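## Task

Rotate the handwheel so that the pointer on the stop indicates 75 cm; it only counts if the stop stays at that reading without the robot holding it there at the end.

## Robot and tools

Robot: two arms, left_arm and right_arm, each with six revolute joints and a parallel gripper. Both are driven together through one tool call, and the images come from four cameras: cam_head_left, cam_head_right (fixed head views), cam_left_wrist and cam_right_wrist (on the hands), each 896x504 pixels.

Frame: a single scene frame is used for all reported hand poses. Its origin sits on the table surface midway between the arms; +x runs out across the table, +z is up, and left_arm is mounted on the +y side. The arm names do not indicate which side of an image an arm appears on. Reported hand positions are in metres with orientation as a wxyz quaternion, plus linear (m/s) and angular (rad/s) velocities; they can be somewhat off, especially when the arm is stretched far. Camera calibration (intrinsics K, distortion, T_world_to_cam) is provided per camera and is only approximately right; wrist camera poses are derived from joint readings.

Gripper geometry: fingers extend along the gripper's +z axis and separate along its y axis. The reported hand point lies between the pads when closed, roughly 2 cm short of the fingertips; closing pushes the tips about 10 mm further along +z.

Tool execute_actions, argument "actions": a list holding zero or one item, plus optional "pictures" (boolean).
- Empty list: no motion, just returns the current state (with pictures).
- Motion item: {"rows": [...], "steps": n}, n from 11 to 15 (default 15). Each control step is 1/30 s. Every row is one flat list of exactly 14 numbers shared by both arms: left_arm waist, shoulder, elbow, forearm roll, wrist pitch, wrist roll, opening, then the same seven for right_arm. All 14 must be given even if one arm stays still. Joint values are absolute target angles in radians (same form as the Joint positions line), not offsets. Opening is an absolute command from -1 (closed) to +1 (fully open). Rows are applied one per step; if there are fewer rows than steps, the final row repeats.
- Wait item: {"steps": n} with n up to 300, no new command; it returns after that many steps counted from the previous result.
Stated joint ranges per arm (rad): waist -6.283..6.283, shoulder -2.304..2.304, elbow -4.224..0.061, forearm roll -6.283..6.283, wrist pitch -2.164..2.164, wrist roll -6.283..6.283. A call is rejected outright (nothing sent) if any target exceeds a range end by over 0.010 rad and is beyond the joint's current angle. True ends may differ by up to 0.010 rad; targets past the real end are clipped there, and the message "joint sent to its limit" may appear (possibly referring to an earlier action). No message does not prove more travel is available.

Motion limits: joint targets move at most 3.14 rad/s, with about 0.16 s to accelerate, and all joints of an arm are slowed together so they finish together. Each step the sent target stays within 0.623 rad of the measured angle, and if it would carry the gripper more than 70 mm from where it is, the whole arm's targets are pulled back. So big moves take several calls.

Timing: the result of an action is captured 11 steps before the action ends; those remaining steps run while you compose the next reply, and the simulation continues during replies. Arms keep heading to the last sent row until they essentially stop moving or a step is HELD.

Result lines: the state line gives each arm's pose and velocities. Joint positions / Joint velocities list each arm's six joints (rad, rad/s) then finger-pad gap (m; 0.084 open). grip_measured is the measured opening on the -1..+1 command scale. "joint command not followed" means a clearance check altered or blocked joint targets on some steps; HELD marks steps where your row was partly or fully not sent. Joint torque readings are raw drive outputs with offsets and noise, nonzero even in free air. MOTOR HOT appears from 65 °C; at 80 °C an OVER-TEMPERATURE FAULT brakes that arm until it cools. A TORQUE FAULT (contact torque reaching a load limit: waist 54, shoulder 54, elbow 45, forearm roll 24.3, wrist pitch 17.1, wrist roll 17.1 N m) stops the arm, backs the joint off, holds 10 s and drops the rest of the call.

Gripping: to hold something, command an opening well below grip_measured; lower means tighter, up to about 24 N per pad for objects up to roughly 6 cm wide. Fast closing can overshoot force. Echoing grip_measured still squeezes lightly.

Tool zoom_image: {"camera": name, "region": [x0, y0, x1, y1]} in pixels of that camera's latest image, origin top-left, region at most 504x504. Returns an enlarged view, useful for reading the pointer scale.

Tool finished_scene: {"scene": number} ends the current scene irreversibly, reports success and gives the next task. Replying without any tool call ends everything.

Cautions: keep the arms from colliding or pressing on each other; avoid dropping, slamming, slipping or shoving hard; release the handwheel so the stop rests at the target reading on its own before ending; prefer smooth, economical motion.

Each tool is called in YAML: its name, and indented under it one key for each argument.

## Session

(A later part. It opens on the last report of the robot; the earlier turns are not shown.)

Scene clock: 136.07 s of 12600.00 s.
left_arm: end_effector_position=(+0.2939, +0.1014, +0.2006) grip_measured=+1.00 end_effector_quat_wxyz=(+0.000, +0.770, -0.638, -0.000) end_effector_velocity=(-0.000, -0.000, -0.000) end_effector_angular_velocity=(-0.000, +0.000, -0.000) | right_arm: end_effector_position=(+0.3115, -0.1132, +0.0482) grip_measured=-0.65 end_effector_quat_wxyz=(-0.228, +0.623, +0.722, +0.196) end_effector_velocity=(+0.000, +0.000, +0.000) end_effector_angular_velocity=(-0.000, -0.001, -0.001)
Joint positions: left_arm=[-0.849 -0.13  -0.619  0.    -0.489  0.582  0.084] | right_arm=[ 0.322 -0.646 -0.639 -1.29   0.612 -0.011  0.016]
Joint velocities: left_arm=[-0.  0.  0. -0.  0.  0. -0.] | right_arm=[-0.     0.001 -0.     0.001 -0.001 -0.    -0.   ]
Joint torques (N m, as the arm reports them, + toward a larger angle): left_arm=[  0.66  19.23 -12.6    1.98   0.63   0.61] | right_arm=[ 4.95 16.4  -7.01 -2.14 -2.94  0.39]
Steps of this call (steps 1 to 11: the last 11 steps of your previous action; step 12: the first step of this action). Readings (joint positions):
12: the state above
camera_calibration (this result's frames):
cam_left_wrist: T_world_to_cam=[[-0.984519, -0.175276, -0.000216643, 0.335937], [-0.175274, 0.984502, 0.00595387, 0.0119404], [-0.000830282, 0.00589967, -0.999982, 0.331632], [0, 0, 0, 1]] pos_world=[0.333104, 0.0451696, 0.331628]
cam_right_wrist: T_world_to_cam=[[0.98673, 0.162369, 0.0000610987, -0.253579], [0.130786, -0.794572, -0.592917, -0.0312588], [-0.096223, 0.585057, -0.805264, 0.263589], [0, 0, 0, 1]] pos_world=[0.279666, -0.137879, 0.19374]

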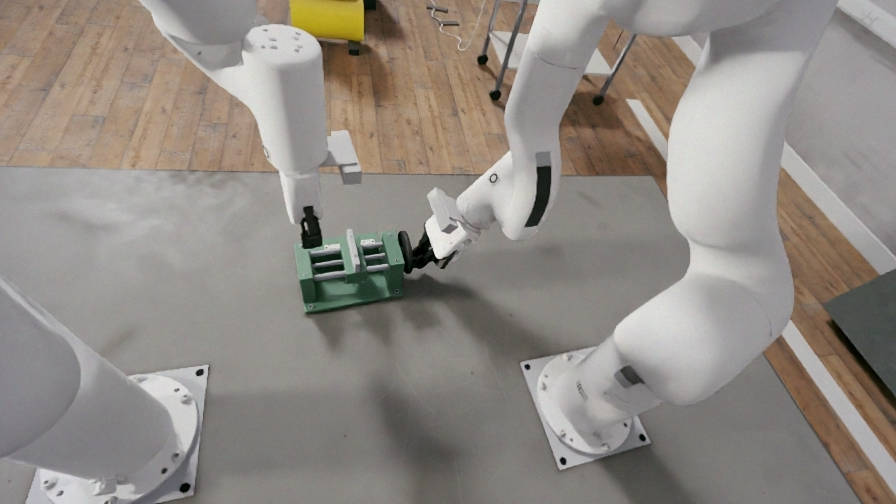

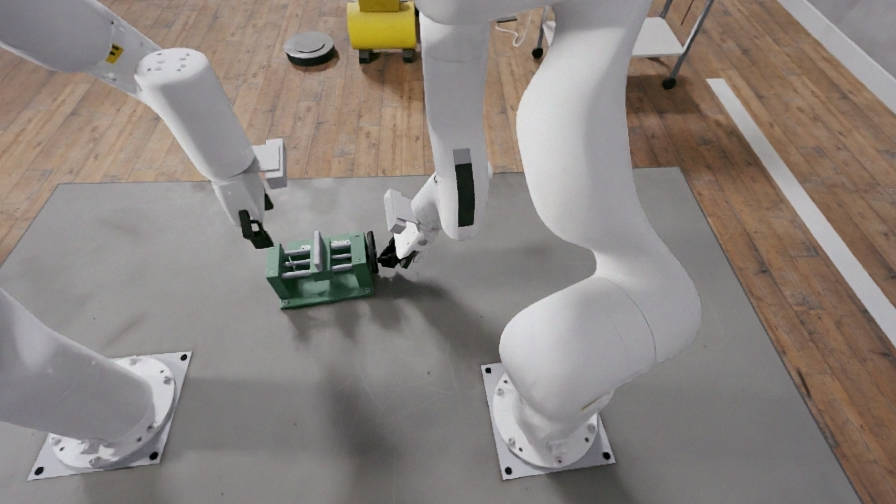

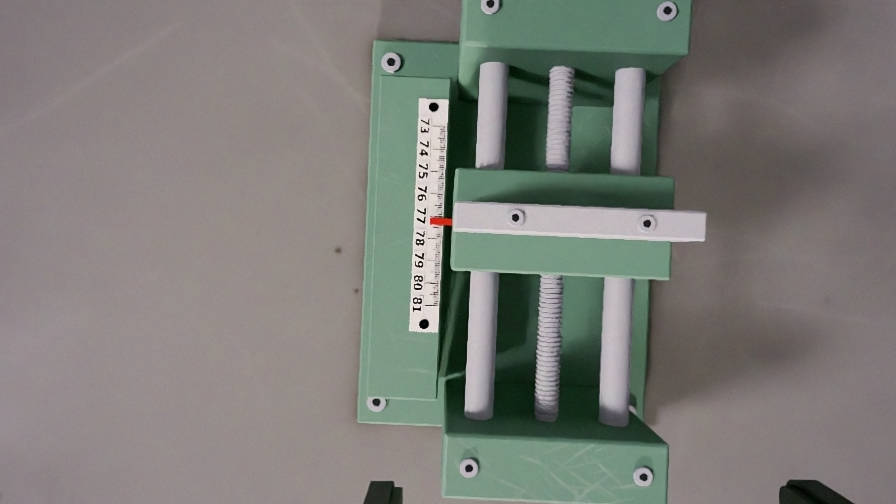

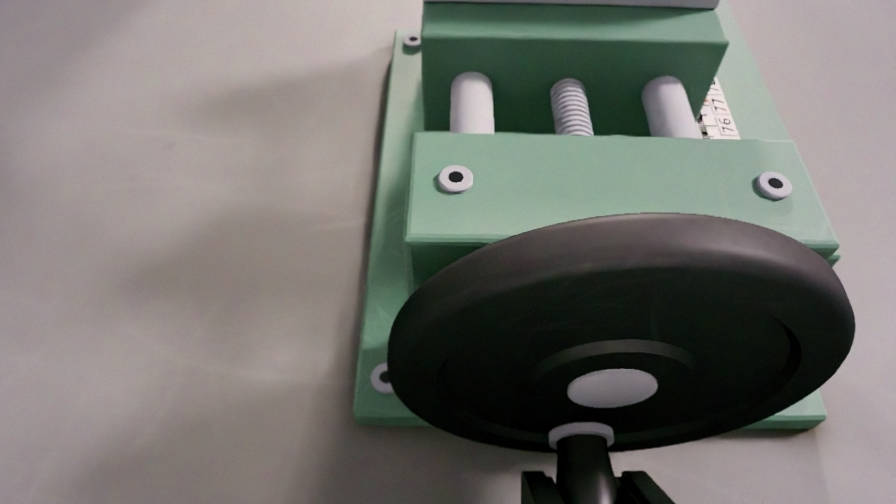

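execute_actions:
  actions:
    - {"rows": [[-0.849,-0.13,-0.619,0,-0.489,0.582,1,0.32234,-0.64127,-0.63793,-1.29395,0.61184,-0.00554,-0.7]], "steps": 15}

execute_actions:
  actions:
    - {"rows": [[-0.849,-0.13,-0.619,0,-0.489,0.582,1,0.32234,-0.64127,-0.63793,-1.29395,0.61184,-0.00554,-0.7]], "steps": 15}

execute_actions:
  actions:
    - {"steps": 14}

Scene clock: 137.77 s of 12600.00 s.
left_arm: end_effector_position=(+0.2939, +0.1014, +0.2006) grip_measured=+1.00 end_effector_quat_wxyz=(+0.000, +0.770, -0.638, -0.000) end_effector_velocity=(-0.001, +0.000, -0.000) end_effector_angular_velocity=(+0.001, +0.001, -0.001) | right_arm: end_effector_position=(+0.3114, -0.1132, +0.0488) grip_measured=-0.65 end_effector_quat_wxyz=(-0.227, +0.623, +0.722, +0.196) end_effector_velocity=(-0.007, -0.002, +0.002) end_effector_angular_velocity=(-0.012, +0.012, +0.006)
Joint positions: left_arm=[-0.849 -0.13  -0.619 -0.    -0.489  0.582  0.084] | right_arm=[ 0.323 -0.644 -0.638 -1.292  0.611 -0.007  0.016]
Joint velocities: left_arm=[-0.     0.     0.001  0.    -0.     0.001  0.   ] | right_arm=[ 0.006  0.012  0.01  -0.021 -0.011  0.026 -0.   ]
Joint torques (N m, as the arm reports them, + toward a larger angle): left_arm=[  3.86  18.71 -12.67   2.16   0.75   0.58] | right_arm=[ 1.11 26.5  -7.23 -2.56 -1.44  0.48]
Steps of this call (steps 1 to 11: the last 11 steps of your previous action; steps 12 to 15: the robot went on to your last target; steps 16 to 47: nothing new was sent; steps 48 to 51: the first 4 steps of this action). Readings (joint positions):
48: left_arm=[-0.849 -0.130 -0.619 0.000 -0.489 0.582] | right_arm=[0.322 -0.646 -0.639 -1.290 0.613 -0.011]
49: left_arm=[-0.849 -0.130 -0.619 0.000 -0.489 0.582] | right_arm=[0.322 -0.645 -0.639 -1.290 0.612 -0.010]
51: the state above

Scene clock: 138.27 s of 12600.00 s.
left_arm: end_effector_position=(+0.2939, +0.1014, +0.2006) grip_measured=+1.00 end_effector_quat_wxyz=(+0.000, +0.770, -0.638, -0.000) end_effector_velocity=(+0.000, -0.000, +0.000) end_effector_angular_velocity=(-0.001, -0.001, -0.000) | right_arm: end_effector_position=(+0.3112, -0.1134, +0.0493) grip_measured=-0.65 end_effector_quat_wxyz=(-0.228, +0.623, +0.722, +0.196) end_effector_velocity=(+0.000, -0.000, +0.001) end_effector_angular_velocity=(+0.001, -0.000, -0.002)
Joint positions: left_arm=[-0.849 -0.13  -0.619  0.    -0.489  0.582  0.084] | right_arm=[ 0.322 -0.642 -0.637 -1.294  0.611 -0.006  0.015]
Joint velocities: left_arm=[ 0.     0.    -0.     0.     0.001  0.     0.   ] | right_arm=[-0.001  0.003  0.001 -0.001  0.001  0.002 -0.   ]
Joint torques (N m, as the arm reports them, + toward a larger angle): left_arm=[ -1.35  19.66 -12.96   2.25   0.69   0.63] | right_arm=[ -3.57  36.97 -11.1   -2.54  -0.41   0.44]
Steps of this call (steps 1 to 11: the last 11 steps of your previous action; steps 12 to 15: the first 4 steps of this action). Readings (joint positions):
12: left_arm=[-0.849 -0.130 -0.619 0.000 -0.489 0.582] | right_arm=[0.323 -0.642 -0.637 -1.294 0.611 -0.006]
13: left_arm=[-0.849 -0.130 -0.619 0.000 -0.489 0.582] | right_arm=[0.323 -0.642 -0.637 -1.294 0.611 -0.006]
15: the state above

Scene clock: 138.73 s of 12600.00 s.
left_arm: end_effector_position=(+0.2939, +0.1014, +0.2006) grip_measured=+1.00 end_effector_quat_wxyz=(+0.000, +0.770, -0.638, -0.000) end_effector_velocity=(-0.000, +0.000, -0.000) end_effector_angular_velocity=(+0.001, +0.001, -0.000) | right_arm: end_effector_position=(+0.3114, -0.1133, +0.0495) grip_measured=-0.65 end_effector_quat_wxyz=(-0.228, +0.623, +0.722, +0.196) end_effector_velocity=(+0.001, +0.000, +0.000) end_effector_angular_velocity=(+0.001, -0.001, -0.001)
Joint positions: left_arm=[-0.849 -0.13  -0.619  0.    -0.489  0.582  0.084] | right_arm=[ 0.322 -0.641 -0.638 -1.294  0.611 -0.006  0.015]
Joint velocities: left_arm=[ 0.001 -0.     0.    -0.    -0.     0.001  0.   ] | right_arm=[-0.001  0.    -0.001  0.001  0.    -0.    -0.   ]
Joint torques (N m, as the arm reports them, + toward a larger angle): left_arm=[  1.34  18.25 -13.49   2.15   0.85   0.56] | right_arm=[ -2.42  40.86 -13.19  -2.02   0.19   0.4 ]
Kept back: nothing.
Steps of this call (steps 1 to 11: the last 11 steps of your previous action; steps 12 to 14: the robot went on to your last target). Readings (joint positions):
1: left_arm=[-0.849 -0.130 -0.619 -0.000 -0.489 0.582] | right_arm=[0.322 -0.642 -0.637 -1.294 0.611 -0.006]
2: left_arm=[-0.849 -0.130 -0.619 0.000 -0.489 0.582] | right_arm=[0.322 -0.642 -0.637 -1.294 0.611 -0.006]
4: left_arm=[-0.849 -0.130 -0.619 0.000 -0.489 0.582] | right_arm=[0.322 -0.642 -0.637 -1.294 0.611 -0.006]
8: left_arm=[-0.849 -0.130 -0.619 -0.000 -0.489 0.582] | right_arm=[0.322 -0.642 -0.637 -1.294 0.611 -0.006]
14: the state above

execute_actions:
  actions:
    - {"rows": [[-0.849,-0.13,-0.619,0,-0.489,0.582,1,0.32217,-0.64416,-0.64145,-1.29501,0.61166,-0.00445,-0.7],[-0.849,-0.13,-0.619,0,-0.489,0.582,1,0.32066,-0.64642,-0.64726,-1.30143,0.61067,0.00154,-0.7],[-0.849,-0.13,-0.619,0,-0.489,0.582,1,0.31843,-0.64923,-0.65587,-1.31170,0.60910,0.01134,-0.7],[-0.849,-0.13,-0.619,0,-0.489,0.582,1,0.31591,-0.65108,-0.66550,-1.32507,0.60712,0.02456,-0.7],[-0.849,-0.13,-0.619,0,-0.489,0.582,1,0.31321,-0.65116,-0.67565,-1.34193,0.60474,0.04178,-0.7],[-0.849,-0.13,-0.619,0,-0.489,0.582,1,0.31080,-0.64892,-0.68453,-1.36005,0.60234,0.06087,-0.7],[-0.849,-0.13,-0.619,0,-0.489,0.582,1,0.30871,-0.64466,-0.69197,-1.37881,0.60004,0.08110,-0.7],[-0.849,-0.13,-0.619,0,-0.489,0.582,1,0.30693,-0.63877,-0.69803,-1.39772,0.59792,0.10187,-0.7],[-0.849,-0.13,-0.619,0,-0.489,0.582,1,0.30550,-0.63136,-0.70260,-1.41646,0.59603,0.12282,-0.7],[-0.849,-0.13,-0.619,0,-0.489,0.582,1,0.30441,-0.62255,-0.70561,-1.43475,0.59441,0.14362,-0.7],[-0.849,-0.13,-0.619,0,-0.489,0.582,1,0.30387,-0.61343,-0.70641,-1.44983,0.59322,0.16118,-0.7],[-0.849,-0.13,-0.619,0,-0.489,0.582,1,0.30370,-0.60485,-0.70584,-1.46184,0.59239,0.17546,-0.7],[-0.849,-0.13,-0.619,0,-0.489,0.582,1,0.30379,-0.59723,-0.70440,-1.47093,0.59183,0.18652,-0.7],[-0.849,-0.13,-0.619,0,-0.489,0.582,1,0.30396,-0.59247,-0.70307,-1.47589,0.59156,0.19268,-0.7],[-0.849,-0.13,-0.619,0,-0.489,0.582,1,0.30406,-0.58933,-0.70219,-1.47915,0.59139,0.19674,-0.7]], "steps": 15}

execute_actions:
  actions:
    - {"rows": [[-0.849,-0.13,-0.619,0,-0.489,0.582,1,0.30406,-0.58933,-0.70219,-1.47915,0.59139,0.19674,-0.7]], "steps": 15}

execute_actions:
  actions:
    - {"rows": [[-0.849,-0.13,-0.619,0,-0.489,0.582,1,0.30406,-0.58933,-0.70219,-1.47915,0.59139,0.19674,-0.7]], "steps": 12}

execute_actions:
  actions:
    - {"steps": 12}
  pictures: true

Scene clock: 148.70 s of 12600.00 s.
left_arm: end_effector_position=(+0.2939, +0.1014, +0.2006) grip_measured=+1.00 end_effector_quat_wxyz=(+0.000, +0.770, -0.638, -0.000) end_effector_velocity=(+0.000, -0.000, +0.000) end_effector_angular_velocity=(-0.001, -0.001, +0.000) | right_arm: end_effector_position=(+0.3138, -0.1126, +0.0496) grip_measured=-0.65 end_effector_quat_wxyz=(-0.228, +0.623, +0.722, +0.197) end_effector_velocity=(+0.055, +0.009, +0.001) end_effector_angular_velocity=(+0.000, -0.005, -0.008)
Joint positions: left_arm=[-0.849 -0.13  -0.619  0.    -0.489  0.582  0.084] | right_arm=[ 0.321 -0.644 -0.644 -1.299  0.611 -0.001  0.015]
Joint velocities: left_arm=[-0.    -0.    -0.001 -0.    -0.    -0.     0.   ] | right_arm=[-0.035 -0.049 -0.134 -0.138 -0.023  0.135  0.   ]
Joint torques (N m, as the arm reports them, + toward a larger angle): left_arm=[  2.48  18.18 -14.21   2.17   0.7    0.36] | right_arm=[  1.5   37.52 -15.46  -2.57   2.01   0.32]
Steps of this call (steps 1 to 15: the robot went on to your last target; steps 16 to 295: nothing new was sent; steps 296 to 299: the first 4 steps of this action). Readings (joint positions):
296: left_arm=[-0.849 -0.130 -0.619 0.000 -0.489 0.582] | right_arm=[0.322 -0.641 -0.638 -1.294 0.612 -0.006]
297: left_arm=[-0.849 -0.130 -0.619 -0.000 -0.489 0.582] | right_arm=[0.322 -0.642 -0.638 -1.294 0.612 -0.005]
299: the state above

Scene clock: 149.20 s of 12600.00 s.
left_arm: end_effector_position=(+0.2939, +0.1014, +0.2006) grip_measured=+1.00 end_effector_quat_wxyz=(+0.000, +0.770, -0.638, -0.000) end_effector_velocity=(+0.000, -0.000, +0.000) end_effector_angular_velocity=(-0.000, -0.000, -0.000) | right_arm: end_effector_position=(+0.3442, -0.1078, +0.0800) grip_measured=-0.65 end_effector_quat_wxyz=(-0.226, +0.624, +0.722, +0.196) end_effector_velocity=(-0.000, +0.000, +0.015) end_effector_angular_velocity=(-0.002, +0.011, -0.005)
Joint positions: left_arm=[-0.849 -0.13  -0.619 -0.    -0.489  0.582  0.084] | right_arm=[ 0.303 -0.592 -0.702 -1.474  0.589  0.19   0.016]
Joint velocities: left_arm=[-0.    -0.    -0.001 -0.    -0.     0.     0.   ] | right_arm=[-0.     0.04   0.004 -0.064 -0.003  0.083  0.   ]
Joint torques (N m, as the arm reports them, + toward a larger angle): left_arm=[  2.16  20.69 -13.08   1.95   0.74   0.51] | right_arm=[ 17.64  30.89 -15.29  -1.37   5.     0.52]
Steps of this call (steps 1 to 11: the last 11 steps of your previous action; steps 12 to 15: the first 4 steps of this action). Readings (joint positions):
12: left_arm=[-0.849 -0.130 -0.619 0.000 -0.489 0.582] | right_arm=[0.304 -0.602 -0.703 -1.460 0.590 0.173]
13: left_arm=[-0.849 -0.130 -0.619 0.000 -0.489 0.582] | right_arm=[0.303 -0.597 -0.703 -1.467 0.589 0.182]
15: the state above

Scene clock: 149.60 s of 12600.00 s.
left_arm: end_effector_position=(+0.2939, +0.1014, +0.2006) grip_measured=+1.00 end_effector_quat_wxyz=(+0.000, +0.770, -0.638, -0.000) end_effector_velocity=(-0.000, +0.000, -0.000) end_effector_angular_velocity=(+0.000, +0.000, -0.000) | right_arm: end_effector_position=(+0.3441, -0.1076, +0.0812) grip_measured=-0.65 end_effector_quat_wxyz=(-0.226, +0.624, +0.722, +0.196) end_effector_velocity=(-0.000, +0.000, +0.000) end_effector_angular_velocity=(-0.001, -0.001, +0.003)
Joint positions: left_arm=[-0.849 -0.13  -0.619 -0.    -0.489  0.582  0.084] | right_arm=[ 0.304 -0.589 -0.702 -1.479  0.589  0.197  0.016]
Joint velocities: left_arm=[-0.     0.     0.001  0.     0.     0.     0.   ] | right_arm=[ 0.001  0.001 -0.    -0.002 -0.001 -0.     0.   ]
Joint torques (N m, as the arm reports them, + toward a larger angle): left_arm=[  2.07  18.86 -12.46   0.84   0.93   0.56] | right_arm=[ 19.43  32.22 -14.64  -2.27   5.47   0.37]
Steps of this call (steps 1 to 11: the last 11 steps of your previous action; step 12: the first step of this action). Readings (joint positions):
12: the state above

Scene clock: 150.00 s of 12600.00 s.
left_arm: end_effector_position=(+0.2939, +0.1014, +0.2006) grip_measured=+1.00 end_effector_quat_wxyz=(+0.000, +0.770, -0.638, -0.000) end_effector_velocity=(+0.000, -0.000, +0.000) end_effector_angular_velocity=(-0.000, -0.000, -0.001) | right_arm: end_effector_position=(+0.3441, -0.1076, +0.0812) grip_measured=-0.65 end_effector_quat_wxyz=(-0.226, +0.624, +0.722, +0.196) end_effector_velocity=(-0.000, -0.000, -0.000) end_effector_angular_velocity=(+0.001, +0.001, -0.000)
Joint positions: left_arm=[-0.849 -0.13  -0.619 -0.    -0.489  0.582  0.084] | right_arm=[ 0.304 -0.589 -0.702 -1.479  0.588  0.197  0.016]
Joint velocities: left_arm=[ 0.    -0.    -0.     0.    -0.     0.001 -0.   ] | right_arm=[-0.    -0.001  0.001  0.     0.002 -0.001  0.   ]
Joint torques (N m, as the arm reports them, + toward a larger angle): left_arm=[  1.52  18.28 -12.79   1.95   0.58   0.4 ] | right_arm=[ 19.24  32.57 -13.88  -2.39   5.69   0.35]
Kept back: nothing.
Steps of this call (steps 1 to 11: the last 11 steps of your previous action; step 12: the robot went on to your last target). Readings (joint positions):
1: left_arm=[-0.849 -0.130 -0.619 0.000 -0.489 0.582] | right_arm=[0.304 -0.589 -0.702 -1.479 0.589 0.197]
2: left_arm=[-0.849 -0.130 -0.619 0.000 -0.489 0.582] | right_arm=[0.304 -0.589 -0.702 -1.479 0.588 0.197]
4: left_arm=[-0.849 -0.130 -0.619 -0.000 -0.489 0.582] | right_arm=[0.304 -0.589 -0.702 -1.479 0.588 0.197]
8: left_arm=[-0.849 -0.130 -0.619 0.000 -0.489 0.582] | right_arm=[0.304 -0.589 -0.702 -1.479 0.588 0.197]
12: the state above
camera_calibration (this result's frames):
cam_left_wrist: T_world_to_cam=[[-0.984519, -0.175276, -0.000216573, 0.335936], [-0.175274, 0.984502, 0.00595392, 0.0119404], [-0.000830361, 0.00589971, -0.999982, 0.331632], [0, 0, 0, 1]] pos_world=[0.333104, 0.0451696, 0.331628]
cam_right_wrist: T_world_to_cam=[[0.986799, 0.161947, 0.000853735, -0.286799], [0.131163, -0.796107, -0.59077, -0.0119906], [-0.094994, 0.583083, -0.80684, 0.28948], [0, 0, 0, 1]] pos_world=[0.312085, -0.13189, 0.226725]

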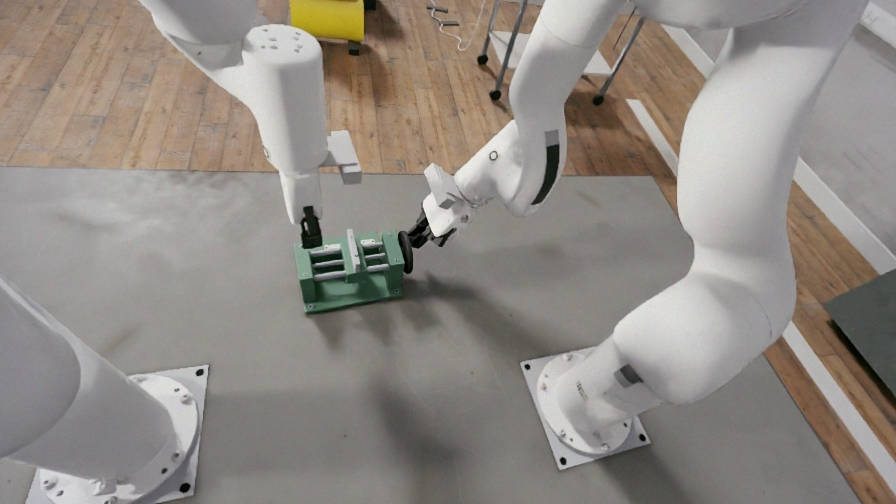

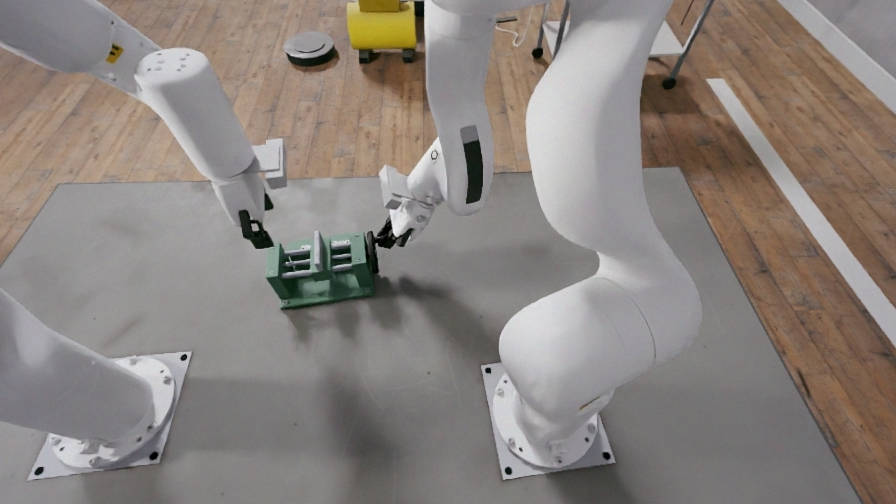

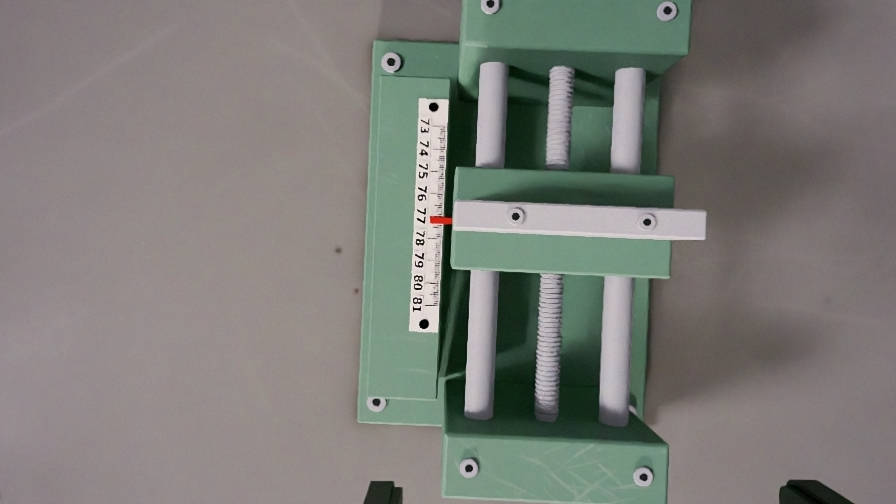

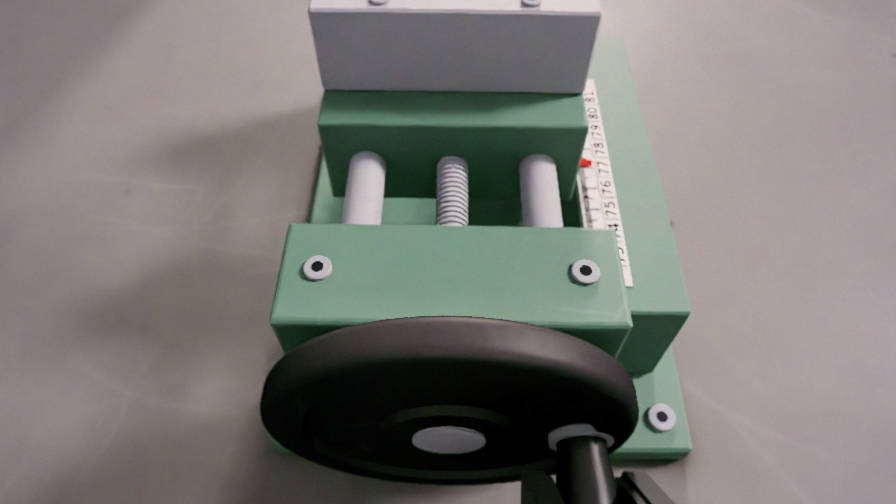

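execute_actions:
  actions:
    - {"rows": [[-0.849,-0.13,-0.619,0,-0.489,0.582,1,0.30242,-0.58910,-0.70171,-1.48046,0.59160,0.19632,-0.7]], "steps": 15}

execute_actions:
  actions:
    - {"rows": [[-0.849,-0.13,-0.619,0,-0.489,0.582,1,0.30242,-0.58910,-0.70171,-1.48046,0.59160,0.19632,-0.7]], "steps": 15}

execute_actions:
  actions:
    - {"steps": 12}

Scene clock: 154.80 s of 12600.00 s.
left_arm: end_effector_position=(+0.2939, +0.1014, +0.2006) grip_measured=+1.00 end_effector_quat_wxyz=(+0.000, +0.770, -0.638, -0.000) end_effector_velocity=(-0.000, +0.000, -0.000) end_effector_angular_velocity=(+0.000, +0.001, +0.001) | right_arm: end_effector_position=(+0.3440, -0.1077, +0.0813) grip_measured=-0.65 end_effector_quat_wxyz=(-0.227, +0.623, +0.722, +0.196) end_effector_velocity=(-0.001, -0.000, +0.002) end_effector_angular_velocity=(+0.013, +0.004, +0.001)
Joint positions: left_arm=[-0.849 -0.13  -0.619 -0.    -0.489  0.582  0.084] | right_arm=[ 0.303 -0.589 -0.702 -1.48   0.59   0.196  0.016]
Joint velocities: left_arm=[ 0.    -0.     0.001 -0.     0.    -0.001 -0.   ] | right_arm=[-0.007  0.001  0.002 -0.005  0.015 -0.002  0.   ]
Joint torques (N m, as the arm reports them, + toward a larger angle): left_arm=[  0.68  20.96 -12.5    1.93   0.88   0.48] | right_arm=[ 18.77  30.38 -12.59  -2.21   4.99   0.32]
Steps of this call (steps 1 to 15: the robot went on to your last target; steps 16 to 140: nothing new was sent; steps 141 to 144: the first 4 steps of this action). Readings (joint positions):
141: left_arm=[-0.849 -0.130 -0.619 0.000 -0.489 0.582] | right_arm=[0.304 -0.589 -0.702 -1.479 0.588 0.197]
142: left_arm=[-0.849 -0.130 -0.619 -0.000 -0.489 0.582] | right_arm=[0.304 -0.589 -0.702 -1.479 0.589 0.197]
144: the state above

Scene clock: 155.30 s of 12600.00 s.
left_arm: end_effector_position=(+0.2939, +0.1014, +0.2006) grip_measured=+1.00 end_effector_quat_wxyz=(+0.000, +0.770, -0.638, -0.000) end_effector_velocity=(-0.001, +0.000, -0.000) end_effector_angular_velocity=(+0.001, +0.001, +0.000) | right_arm: end_effector_position=(+0.3440, -0.1078, +0.0815) grip_measured=-0.65 end_effector_quat_wxyz=(-0.227, +0.623, +0.722, +0.196) end_effector_velocity=(-0.000, -0.000, -0.001) end_effector_angular_velocity=(+0.000, +0.001, +0.001)
Joint positions: left_arm=[-0.849 -0.13  -0.619  0.    -0.489  0.582  0.084] | right_arm=[ 0.302 -0.589 -0.702 -1.48   0.591  0.196  0.016]
Joint velocities: left_arm=[-0.     0.     0.001 -0.    -0.    -0.     0.   ] | right_arm=[-0.    -0.001 -0.    -0.001  0.001 -0.001 -0.   ]
Joint torques (N m, as the arm reports them, + toward a larger angle): left_arm=[  3.52  19.15 -12.52   1.3    0.62   0.43] | right_arm=[ 18.2   31.12 -11.84  -2.92   4.93   0.47]
Steps of this call (steps 1 to 11: the last 11 steps of your previous action; steps 12 to 15: the first 4 steps of this action). Readings (joint positions):
12: left_arm=[-0.849 -0.130 -0.619 0.000 -0.489 0.582] | right_arm=[0.302 -0.589 -0.702 -1.480 0.591 0.196]
13: left_arm=[-0.849 -0.130 -0.619 0.000 -0.489 0.582] | right_arm=[0.302 -0.589 -0.702 -1.480 0.591 0.196]
15: the state above

Scene clock: 155.70 s of 12600.00 s.
left_arm: end_effector_position=(+0.2939, +0.1014, +0.2006) grip_measured=+1.00 end_effector_quat_wxyz=(+0.000, +0.770, -0.638, -0.000) end_effector_velocity=(+0.000, +0.000, +0.000) end_effector_angular_velocity=(-0.000, -0.000, +0.001) | right_arm: end_effector_position=(+0.3440, -0.1078, +0.0815) grip_measured=-0.65 end_effector_quat_wxyz=(-0.227, +0.623, +0.722, +0.196) end_effector_velocity=(-0.001, -0.000, +0.000) end_effector_angular_velocity=(+0.001, +0.001, +0.001)
Joint positions: left_arm=[-0.849 -0.13  -0.619 -0.    -0.489  0.582  0.084] | right_arm=[ 0.302 -0.589 -0.702 -1.48   0.591  0.196  0.016]
Joint velocities: left_arm=[ 0.001  0.    -0.    -0.     0.    -0.001  0.   ] | right_arm=[-0.001  0.     0.001 -0.001  0.002 -0.001  0.   ]
Joint torques (N m, as the arm reports them, + toward a larger angle): left_arm=[  1.62  18.8  -12.19   1.93   0.69   0.52] | right_arm=[ 18.59  30.92 -11.72  -2.87   4.95   0.37]
Kept back: nothing.
Steps of this call (steps 1 to 11: the last 11 steps of your previous action; step 12: the robot went on to your last target). Readings (joint positions):
1: left_arm=[-0.849 -0.130 -0.619 0.000 -0.489 0.582] | right_arm=[0.302 -0.589 -0.702 -1.480 0.591 0.196]
2: left_arm=[-0.849 -0.130 -0.619 0.000 -0.489 0.582] | right_arm=[0.302 -0.589 -0.702 -1.480 0.591 0.196]
4: left_arm=[-0.849 -0.130 -0.619 -0.000 -0.489 0.582] | right_arm=[0.302 -0.589 -0.702 -1.480 0.591 0.196]
8: left_arm=[-0.849 -0.130 -0.619 -0.000 -0.489 0.582] | right_arm=[0.302 -0.589 -0.702 -1.480 0.591 0.196]
12: the state above

zoom_image:
  camera: "cam_right_wrist"
  region: [500, 380, 780, 504]

Region (500, 380, 780, 504) of cam_right_wrist's 896x504 image, scaled by 1.800, with more detail than that image has; it fills the top 223 rows of this view, and the rest is white.

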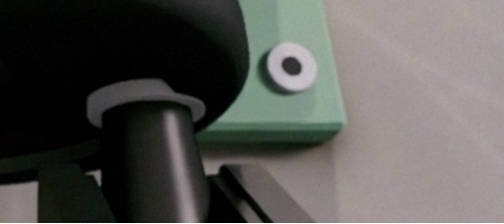

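execute_actions:
  actions:
    - {"rows": [[-0.849,-0.13,-0.619,0,-0.489,0.582,1,0.30103,-0.58639,-0.70190,-1.48628,0.59142,0.20161,-0.7],[-0.849,-0.13,-0.619,0,-0.489,0.582,1,0.30105,-0.58021,-0.70055,-1.49349,0.59108,0.21031,-0.7],[-0.849,-0.13,-0.619,0,-0.489,0.582,1,0.30120,-0.57066,-0.69804,-1.50393,0.59060,0.22302,-0.7],[-0.849,-0.13,-0.619,0,-0.489,0.582,1,0.30163,-0.55900,-0.69407,-1.51509,0.59008,0.23694,-0.7],[-0.849,-0.13,-0.619,0,-0.489,0.582,1,0.30249,-0.54513,-0.68809,-1.52615,0.58953,0.25124,-0.7],[-0.849,-0.13,-0.619,0,-0.489,0.582,1,0.30381,-0.53095,-0.68046,-1.53474,0.58902,0.26312,-0.7],[-0.849,-0.13,-0.619,0,-0.489,0.582,1,0.30556,-0.51683,-0.67138,-1.54059,0.58852,0.27222,-0.7],[-0.849,-0.13,-0.619,0,-0.489,0.582,1,0.30769,-0.50309,-0.66116,-1.54376,0.58801,0.27856,-0.7],[-0.849,-0.13,-0.619,0,-0.489,0.582,1,0.31017,-0.49007,-0.64997,-1.54397,0.58750,0.28177,-0.7],[-0.849,-0.13,-0.619,0,-0.489,0.582,1,0.31293,-0.47799,-0.63811,-1.54143,0.58699,0.28202,-0.7],[-0.849,-0.13,-0.619,0,-0.489,0.582,1,0.31593,-0.46712,-0.62582,-1.53611,0.58650,0.27924,-0.7],[-0.849,-0.13,-0.619,0,-0.489,0.582,1,0.31834,-0.46044,-0.61647,-1.52956,0.58626,0.27427,-0.7],[-0.849,-0.13,-0.619,0,-0.489,0.582,1,0.32040,-0.45608,-0.60880,-1.52243,0.58618,0.26818,-0.7],[-0.849,-0.13,-0.619,0,-0.489,0.582,1,0.32164,-0.45439,-0.60438,-1.51705,0.58624,0.26321,-0.7],[-0.849,-0.13,-0.619,0,-0.489,0.582,1,0.32246,-0.45343,-0.60151,-1.51333,0.58629,0.25972,-0.7]], "steps": 15}

execute_actions:
  actions:
    - {"rows": [[-0.849,-0.13,-0.619,0,-0.489,0.582,1,0.32246,-0.45343,-0.60151,-1.51333,0.58629,0.25972,-0.7]], "steps": 15}

execute_actions:
  actions:
    - {"rows": [[-0.849,-0.13,-0.619,0,-0.489,0.582,1,0.32246,-0.45343,-0.60151,-1.51333,0.58629,0.25972,-0.7]], "steps": 12}

execute_actions:
  actions:
    - {"steps": 12}
  pictures: true

Scene clock: 167.17 s of 12600.00 s.
left_arm: end_effector_position=(+0.2939, +0.1014, +0.2006) grip_measured=+1.00 end_effector_quat_wxyz=(+0.000, +0.770, -0.638, -0.000) end_effector_velocity=(+0.000, -0.001, +0.000) end_effector_angular_velocity=(-0.001, -0.001, +0.000) | right_arm: end_effector_position=(+0.3440, -0.1079, +0.0836) grip_measured=-0.65 end_effector_quat_wxyz=(-0.228, +0.623, +0.722, +0.196) end_effector_velocity=(-0.001, -0.000, +0.051) end_effector_angular_velocity=(+0.008, +0.005, +0.002)
Joint positions: left_arm=[-0.849 -0.13  -0.619  0.    -0.489  0.582  0.084] | right_arm=[ 0.302 -0.584 -0.701 -1.489  0.592  0.205  0.016]
Joint velocities: left_arm=[-0.     0.    -0.001  0.    -0.    -0.001  0.   ] | right_arm=[-0.005  0.134  0.027 -0.167  0.001  0.194 -0.   ]
Joint torques (N m, as the arm reports them, + toward a larger angle): left_arm=[ -0.12  16.61 -13.21   1.32   0.53   0.58] | right_arm=[16.01 36.69 -9.43 -3.85  4.26  0.17]
Steps of this call (steps 1 to 15: the robot went on to your last target; steps 16 to 340: nothing new was sent; steps 341 to 344: the first 4 steps of this action). Readings (joint positions):
341: left_arm=[-0.849 -0.130 -0.619 -0.000 -0.489 0.582] | right_arm=[0.302 -0.589 -0.702 -1.480 0.591 0.196]
342: left_arm=[-0.849 -0.130 -0.619 0.000 -0.489 0.582] | right_arm=[0.302 -0.589 -0.702 -1.481 0.591 0.197]
344: the state above

Scene clock: 167.67 s of 12600.00 s.
left_arm: end_effector_position=(+0.2939, +0.1014, +0.2006) grip_measured=+1.00 end_effector_quat_wxyz=(+0.000, +0.770, -0.638, -0.000) end_effector_velocity=(-0.000, +0.000, +0.000) end_effector_angular_velocity=(+0.000, +0.000, +0.000) | right_arm: end_effector_position=(+0.3127, -0.1125, +0.1150) grip_measured=-0.65 end_effector_quat_wxyz=(-0.228, +0.623, +0.722, +0.197) end_effector_velocity=(-0.018, -0.003, +0.001) end_effector_angular_velocity=(-0.001, +0.002, +0.001)
Joint positions: left_arm=[-0.849 -0.13  -0.619  0.    -0.489  0.582  0.084] | right_arm=[ 0.322 -0.456 -0.605 -1.516  0.588  0.262  0.016]
Joint velocities: left_arm=[-0.  0.  0.  0. -0. -0. -0.] | right_arm=[ 0.012  0.027  0.045  0.036 -0.001 -0.03  -0.   ]
Joint torques (N m, as the arm reports them, + toward a larger angle): left_arm=[  0.68  18.17 -13.35   2.1    0.61   0.54] | right_arm=[  9.77  21.81 -11.8   -2.43   2.48   0.14]
Steps of this call (steps 1 to 11: the last 11 steps of your previous action; steps 12 to 15: the first 4 steps of this action). Readings (joint positions):
12: left_arm=[-0.849 -0.130 -0.619 -0.000 -0.489 0.582] | right_arm=[0.319 -0.463 -0.615 -1.524 0.588 0.268]
13: left_arm=[-0.849 -0.130 -0.619 -0.000 -0.489 0.582] | right_arm=[0.320 -0.459 -0.610 -1.520 0.588 0.265]
15: the state above

Scene clock: 168.07 s of 12600.00 s.
left_arm: end_effector_position=(+0.2939, +0.1014, +0.2006) grip_measured=+1.00 end_effector_quat_wxyz=(+0.000, +0.770, -0.638, -0.000) end_effector_velocity=(+0.000, +0.001, -0.000) end_effector_angular_velocity=(+0.001, +0.000, -0.000) | right_arm: end_effector_position=(+0.3116, -0.1128, +0.1151) grip_measured=-0.65 end_effector_quat_wxyz=(-0.228, +0.623, +0.722, +0.197) end_effector_velocity=(+0.001, +0.000, +0.000) end_effector_angular_velocity=(-0.001, -0.002, -0.002)
Joint positions: left_arm=[-0.849 -0.13  -0.619  0.    -0.489  0.582  0.084] | right_arm=[ 0.323 -0.454 -0.602 -1.513  0.587  0.26   0.016]
Joint velocities: left_arm=[ 0.001  0.     0.001  0.    -0.     0.001 -0.   ] | right_arm=[ 0.     0.001 -0.001  0.001 -0.002  0.001 -0.   ]
Joint torques (N m, as the arm reports them, + toward a larger angle): left_arm=[  2.39  17.98 -13.17   1.63   0.52   0.74] | right_arm=[  9.15  25.94 -13.41  -2.19   1.82   0.45]
Steps of this call (steps 1 to 11: the last 11 steps of your previous action; step 12: the first step of this action). Readings (joint positions):
12: the state above

Scene clock: 168.47 s of 12600.00 s.
left_arm: end_effector_position=(+0.2939, +0.1014, +0.2006) grip_measured=+1.00 end_effector_quat_wxyz=(+0.000, +0.770, -0.638, -0.000) end_effector_velocity=(+0.000, +0.000, +0.000) end_effector_angular_velocity=(-0.000, -0.000, +0.001) | right_arm: end_effector_position=(+0.3117, -0.1129, +0.1151) grip_measured=-0.65 end_effector_quat_wxyz=(-0.228, +0.623, +0.722, +0.197) end_effector_velocity=(+0.001, +0.000, +0.000) end_effector_angular_velocity=(-0.000, -0.000, -0.002)
Joint positions: left_arm=[-0.849 -0.13  -0.619  0.    -0.489  0.582  0.084] | right_arm=[ 0.323 -0.454 -0.601 -1.513  0.587  0.26   0.016]
Joint velocities: left_arm=[ 0.     0.    -0.    -0.    -0.    -0.001  0.   ] | right_arm=[-0.     0.001 -0.     0.001 -0.     0.001 -0.   ]
Joint torques (N m, as the arm reports them, + toward a larger angle): left_arm=[  2.96  20.3  -13.39   1.41   0.65   0.59] | right_arm=[  7.13  26.51 -13.56  -2.25   1.38   0.35]
Kept back: nothing.
Steps of this call (steps 1 to 11: the last 11 steps of your previous action; step 12: the robot went on to your last target). Readings (joint positions):
1: left_arm=[-0.849 -0.130 -0.619 -0.000 -0.489 0.582] | right_arm=[0.323 -0.454 -0.602 -1.513 0.587 0.260]
2: left_arm=[-0.849 -0.130 -0.619 0.000 -0.489 0.582] | right_arm=[0.323 -0.454 -0.602 -1.513 0.587 0.260]
4: left_arm=[-0.849 -0.130 -0.619 -0.000 -0.489 0.582] | right_arm=[0.323 -0.454 -0.602 -1.513 0.587 0.260]
8: left_arm=[-0.849 -0.130 -0.619 -0.000 -0.489 0.582] | right_arm=[0.323 -0.454 -0.601 -1.513 0.587 0.260]
12: the state above
camera_calibration (this result's frames):
cam_left_wrist: T_world_to_cam=[[-0.984519, -0.175276, -0.000216641, 0.335936], [-0.175274, 0.984502, 0.00595388, 0.0119404], [-0.000830287, 0.00589968, -0.999982, 0.331632], [0, 0, 0, 1]] pos_world=[0.333104, 0.0451696, 0.331628]
cam_right_wrist: T_world_to_cam=[[0.986692, 0.162601, 0.0000983216, -0.253756], [0.130937, -0.794189, -0.593396, 0.00871155], [-0.0964086, 0.585512, -0.80491, 0.317367], [0, 0, 0, 1]] pos_world=[0.279835, -0.137643, 0.260646]

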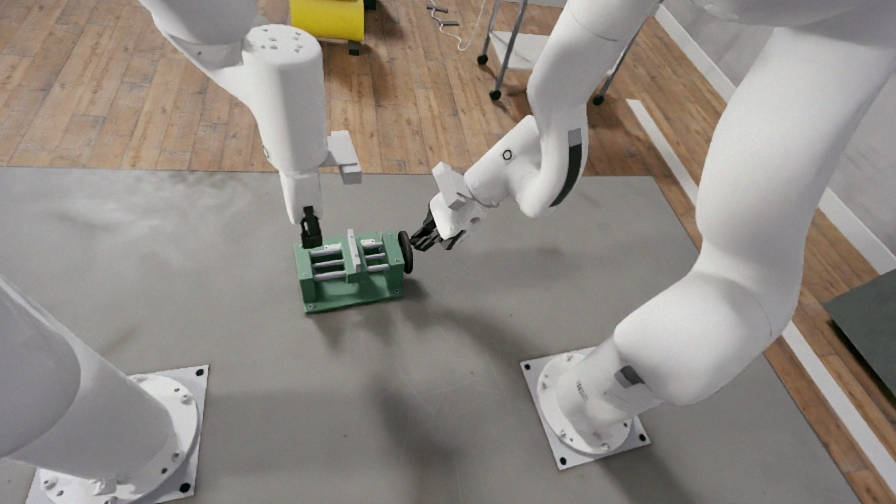

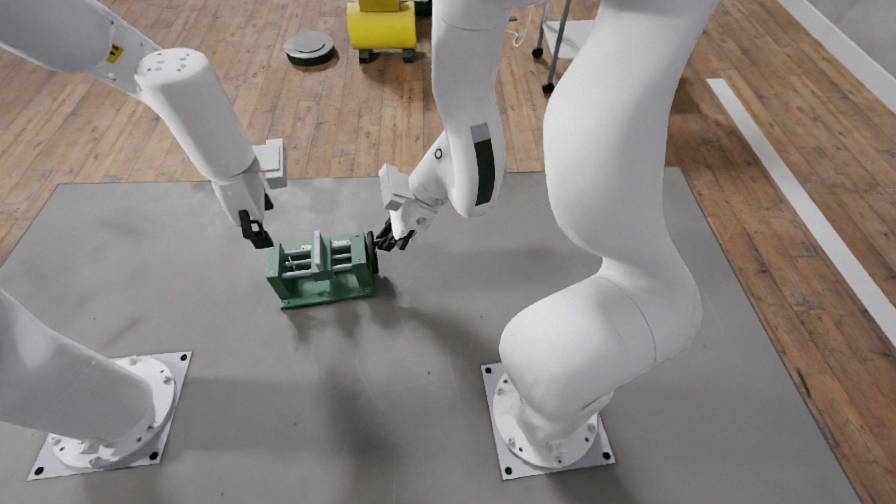

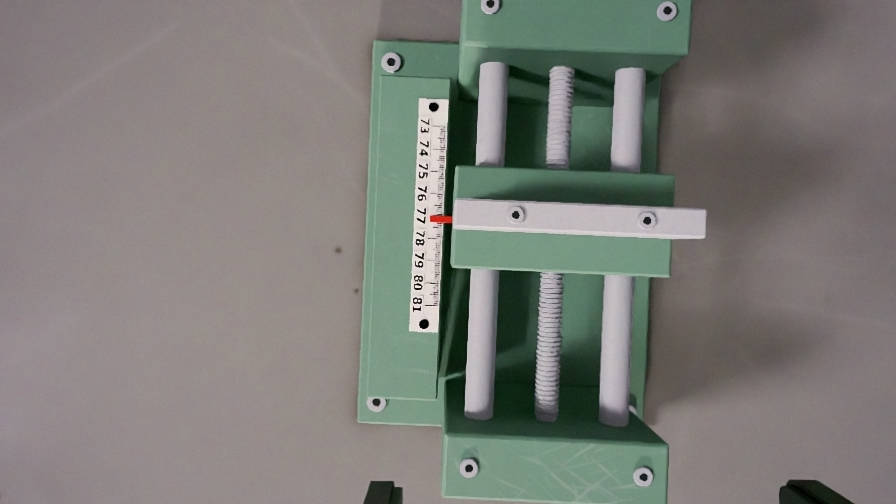

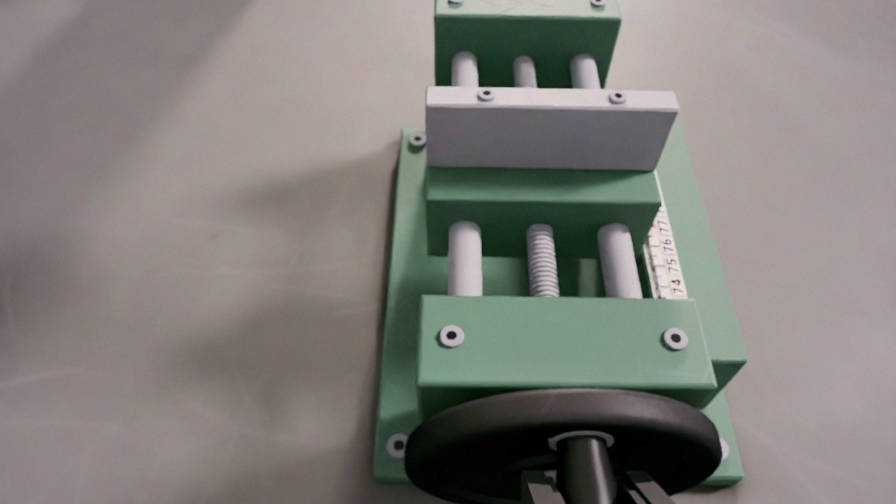

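zoom_image:
  camera: "cam_left_wrist"
  region: [400, 190, 470, 260]

Region (400, 190, 470, 260) of cam_left_wrist's 896x504 image, scaled by 7.200, with more detail than that image has.

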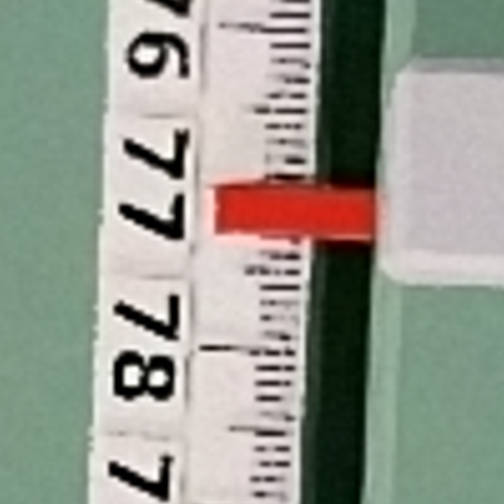

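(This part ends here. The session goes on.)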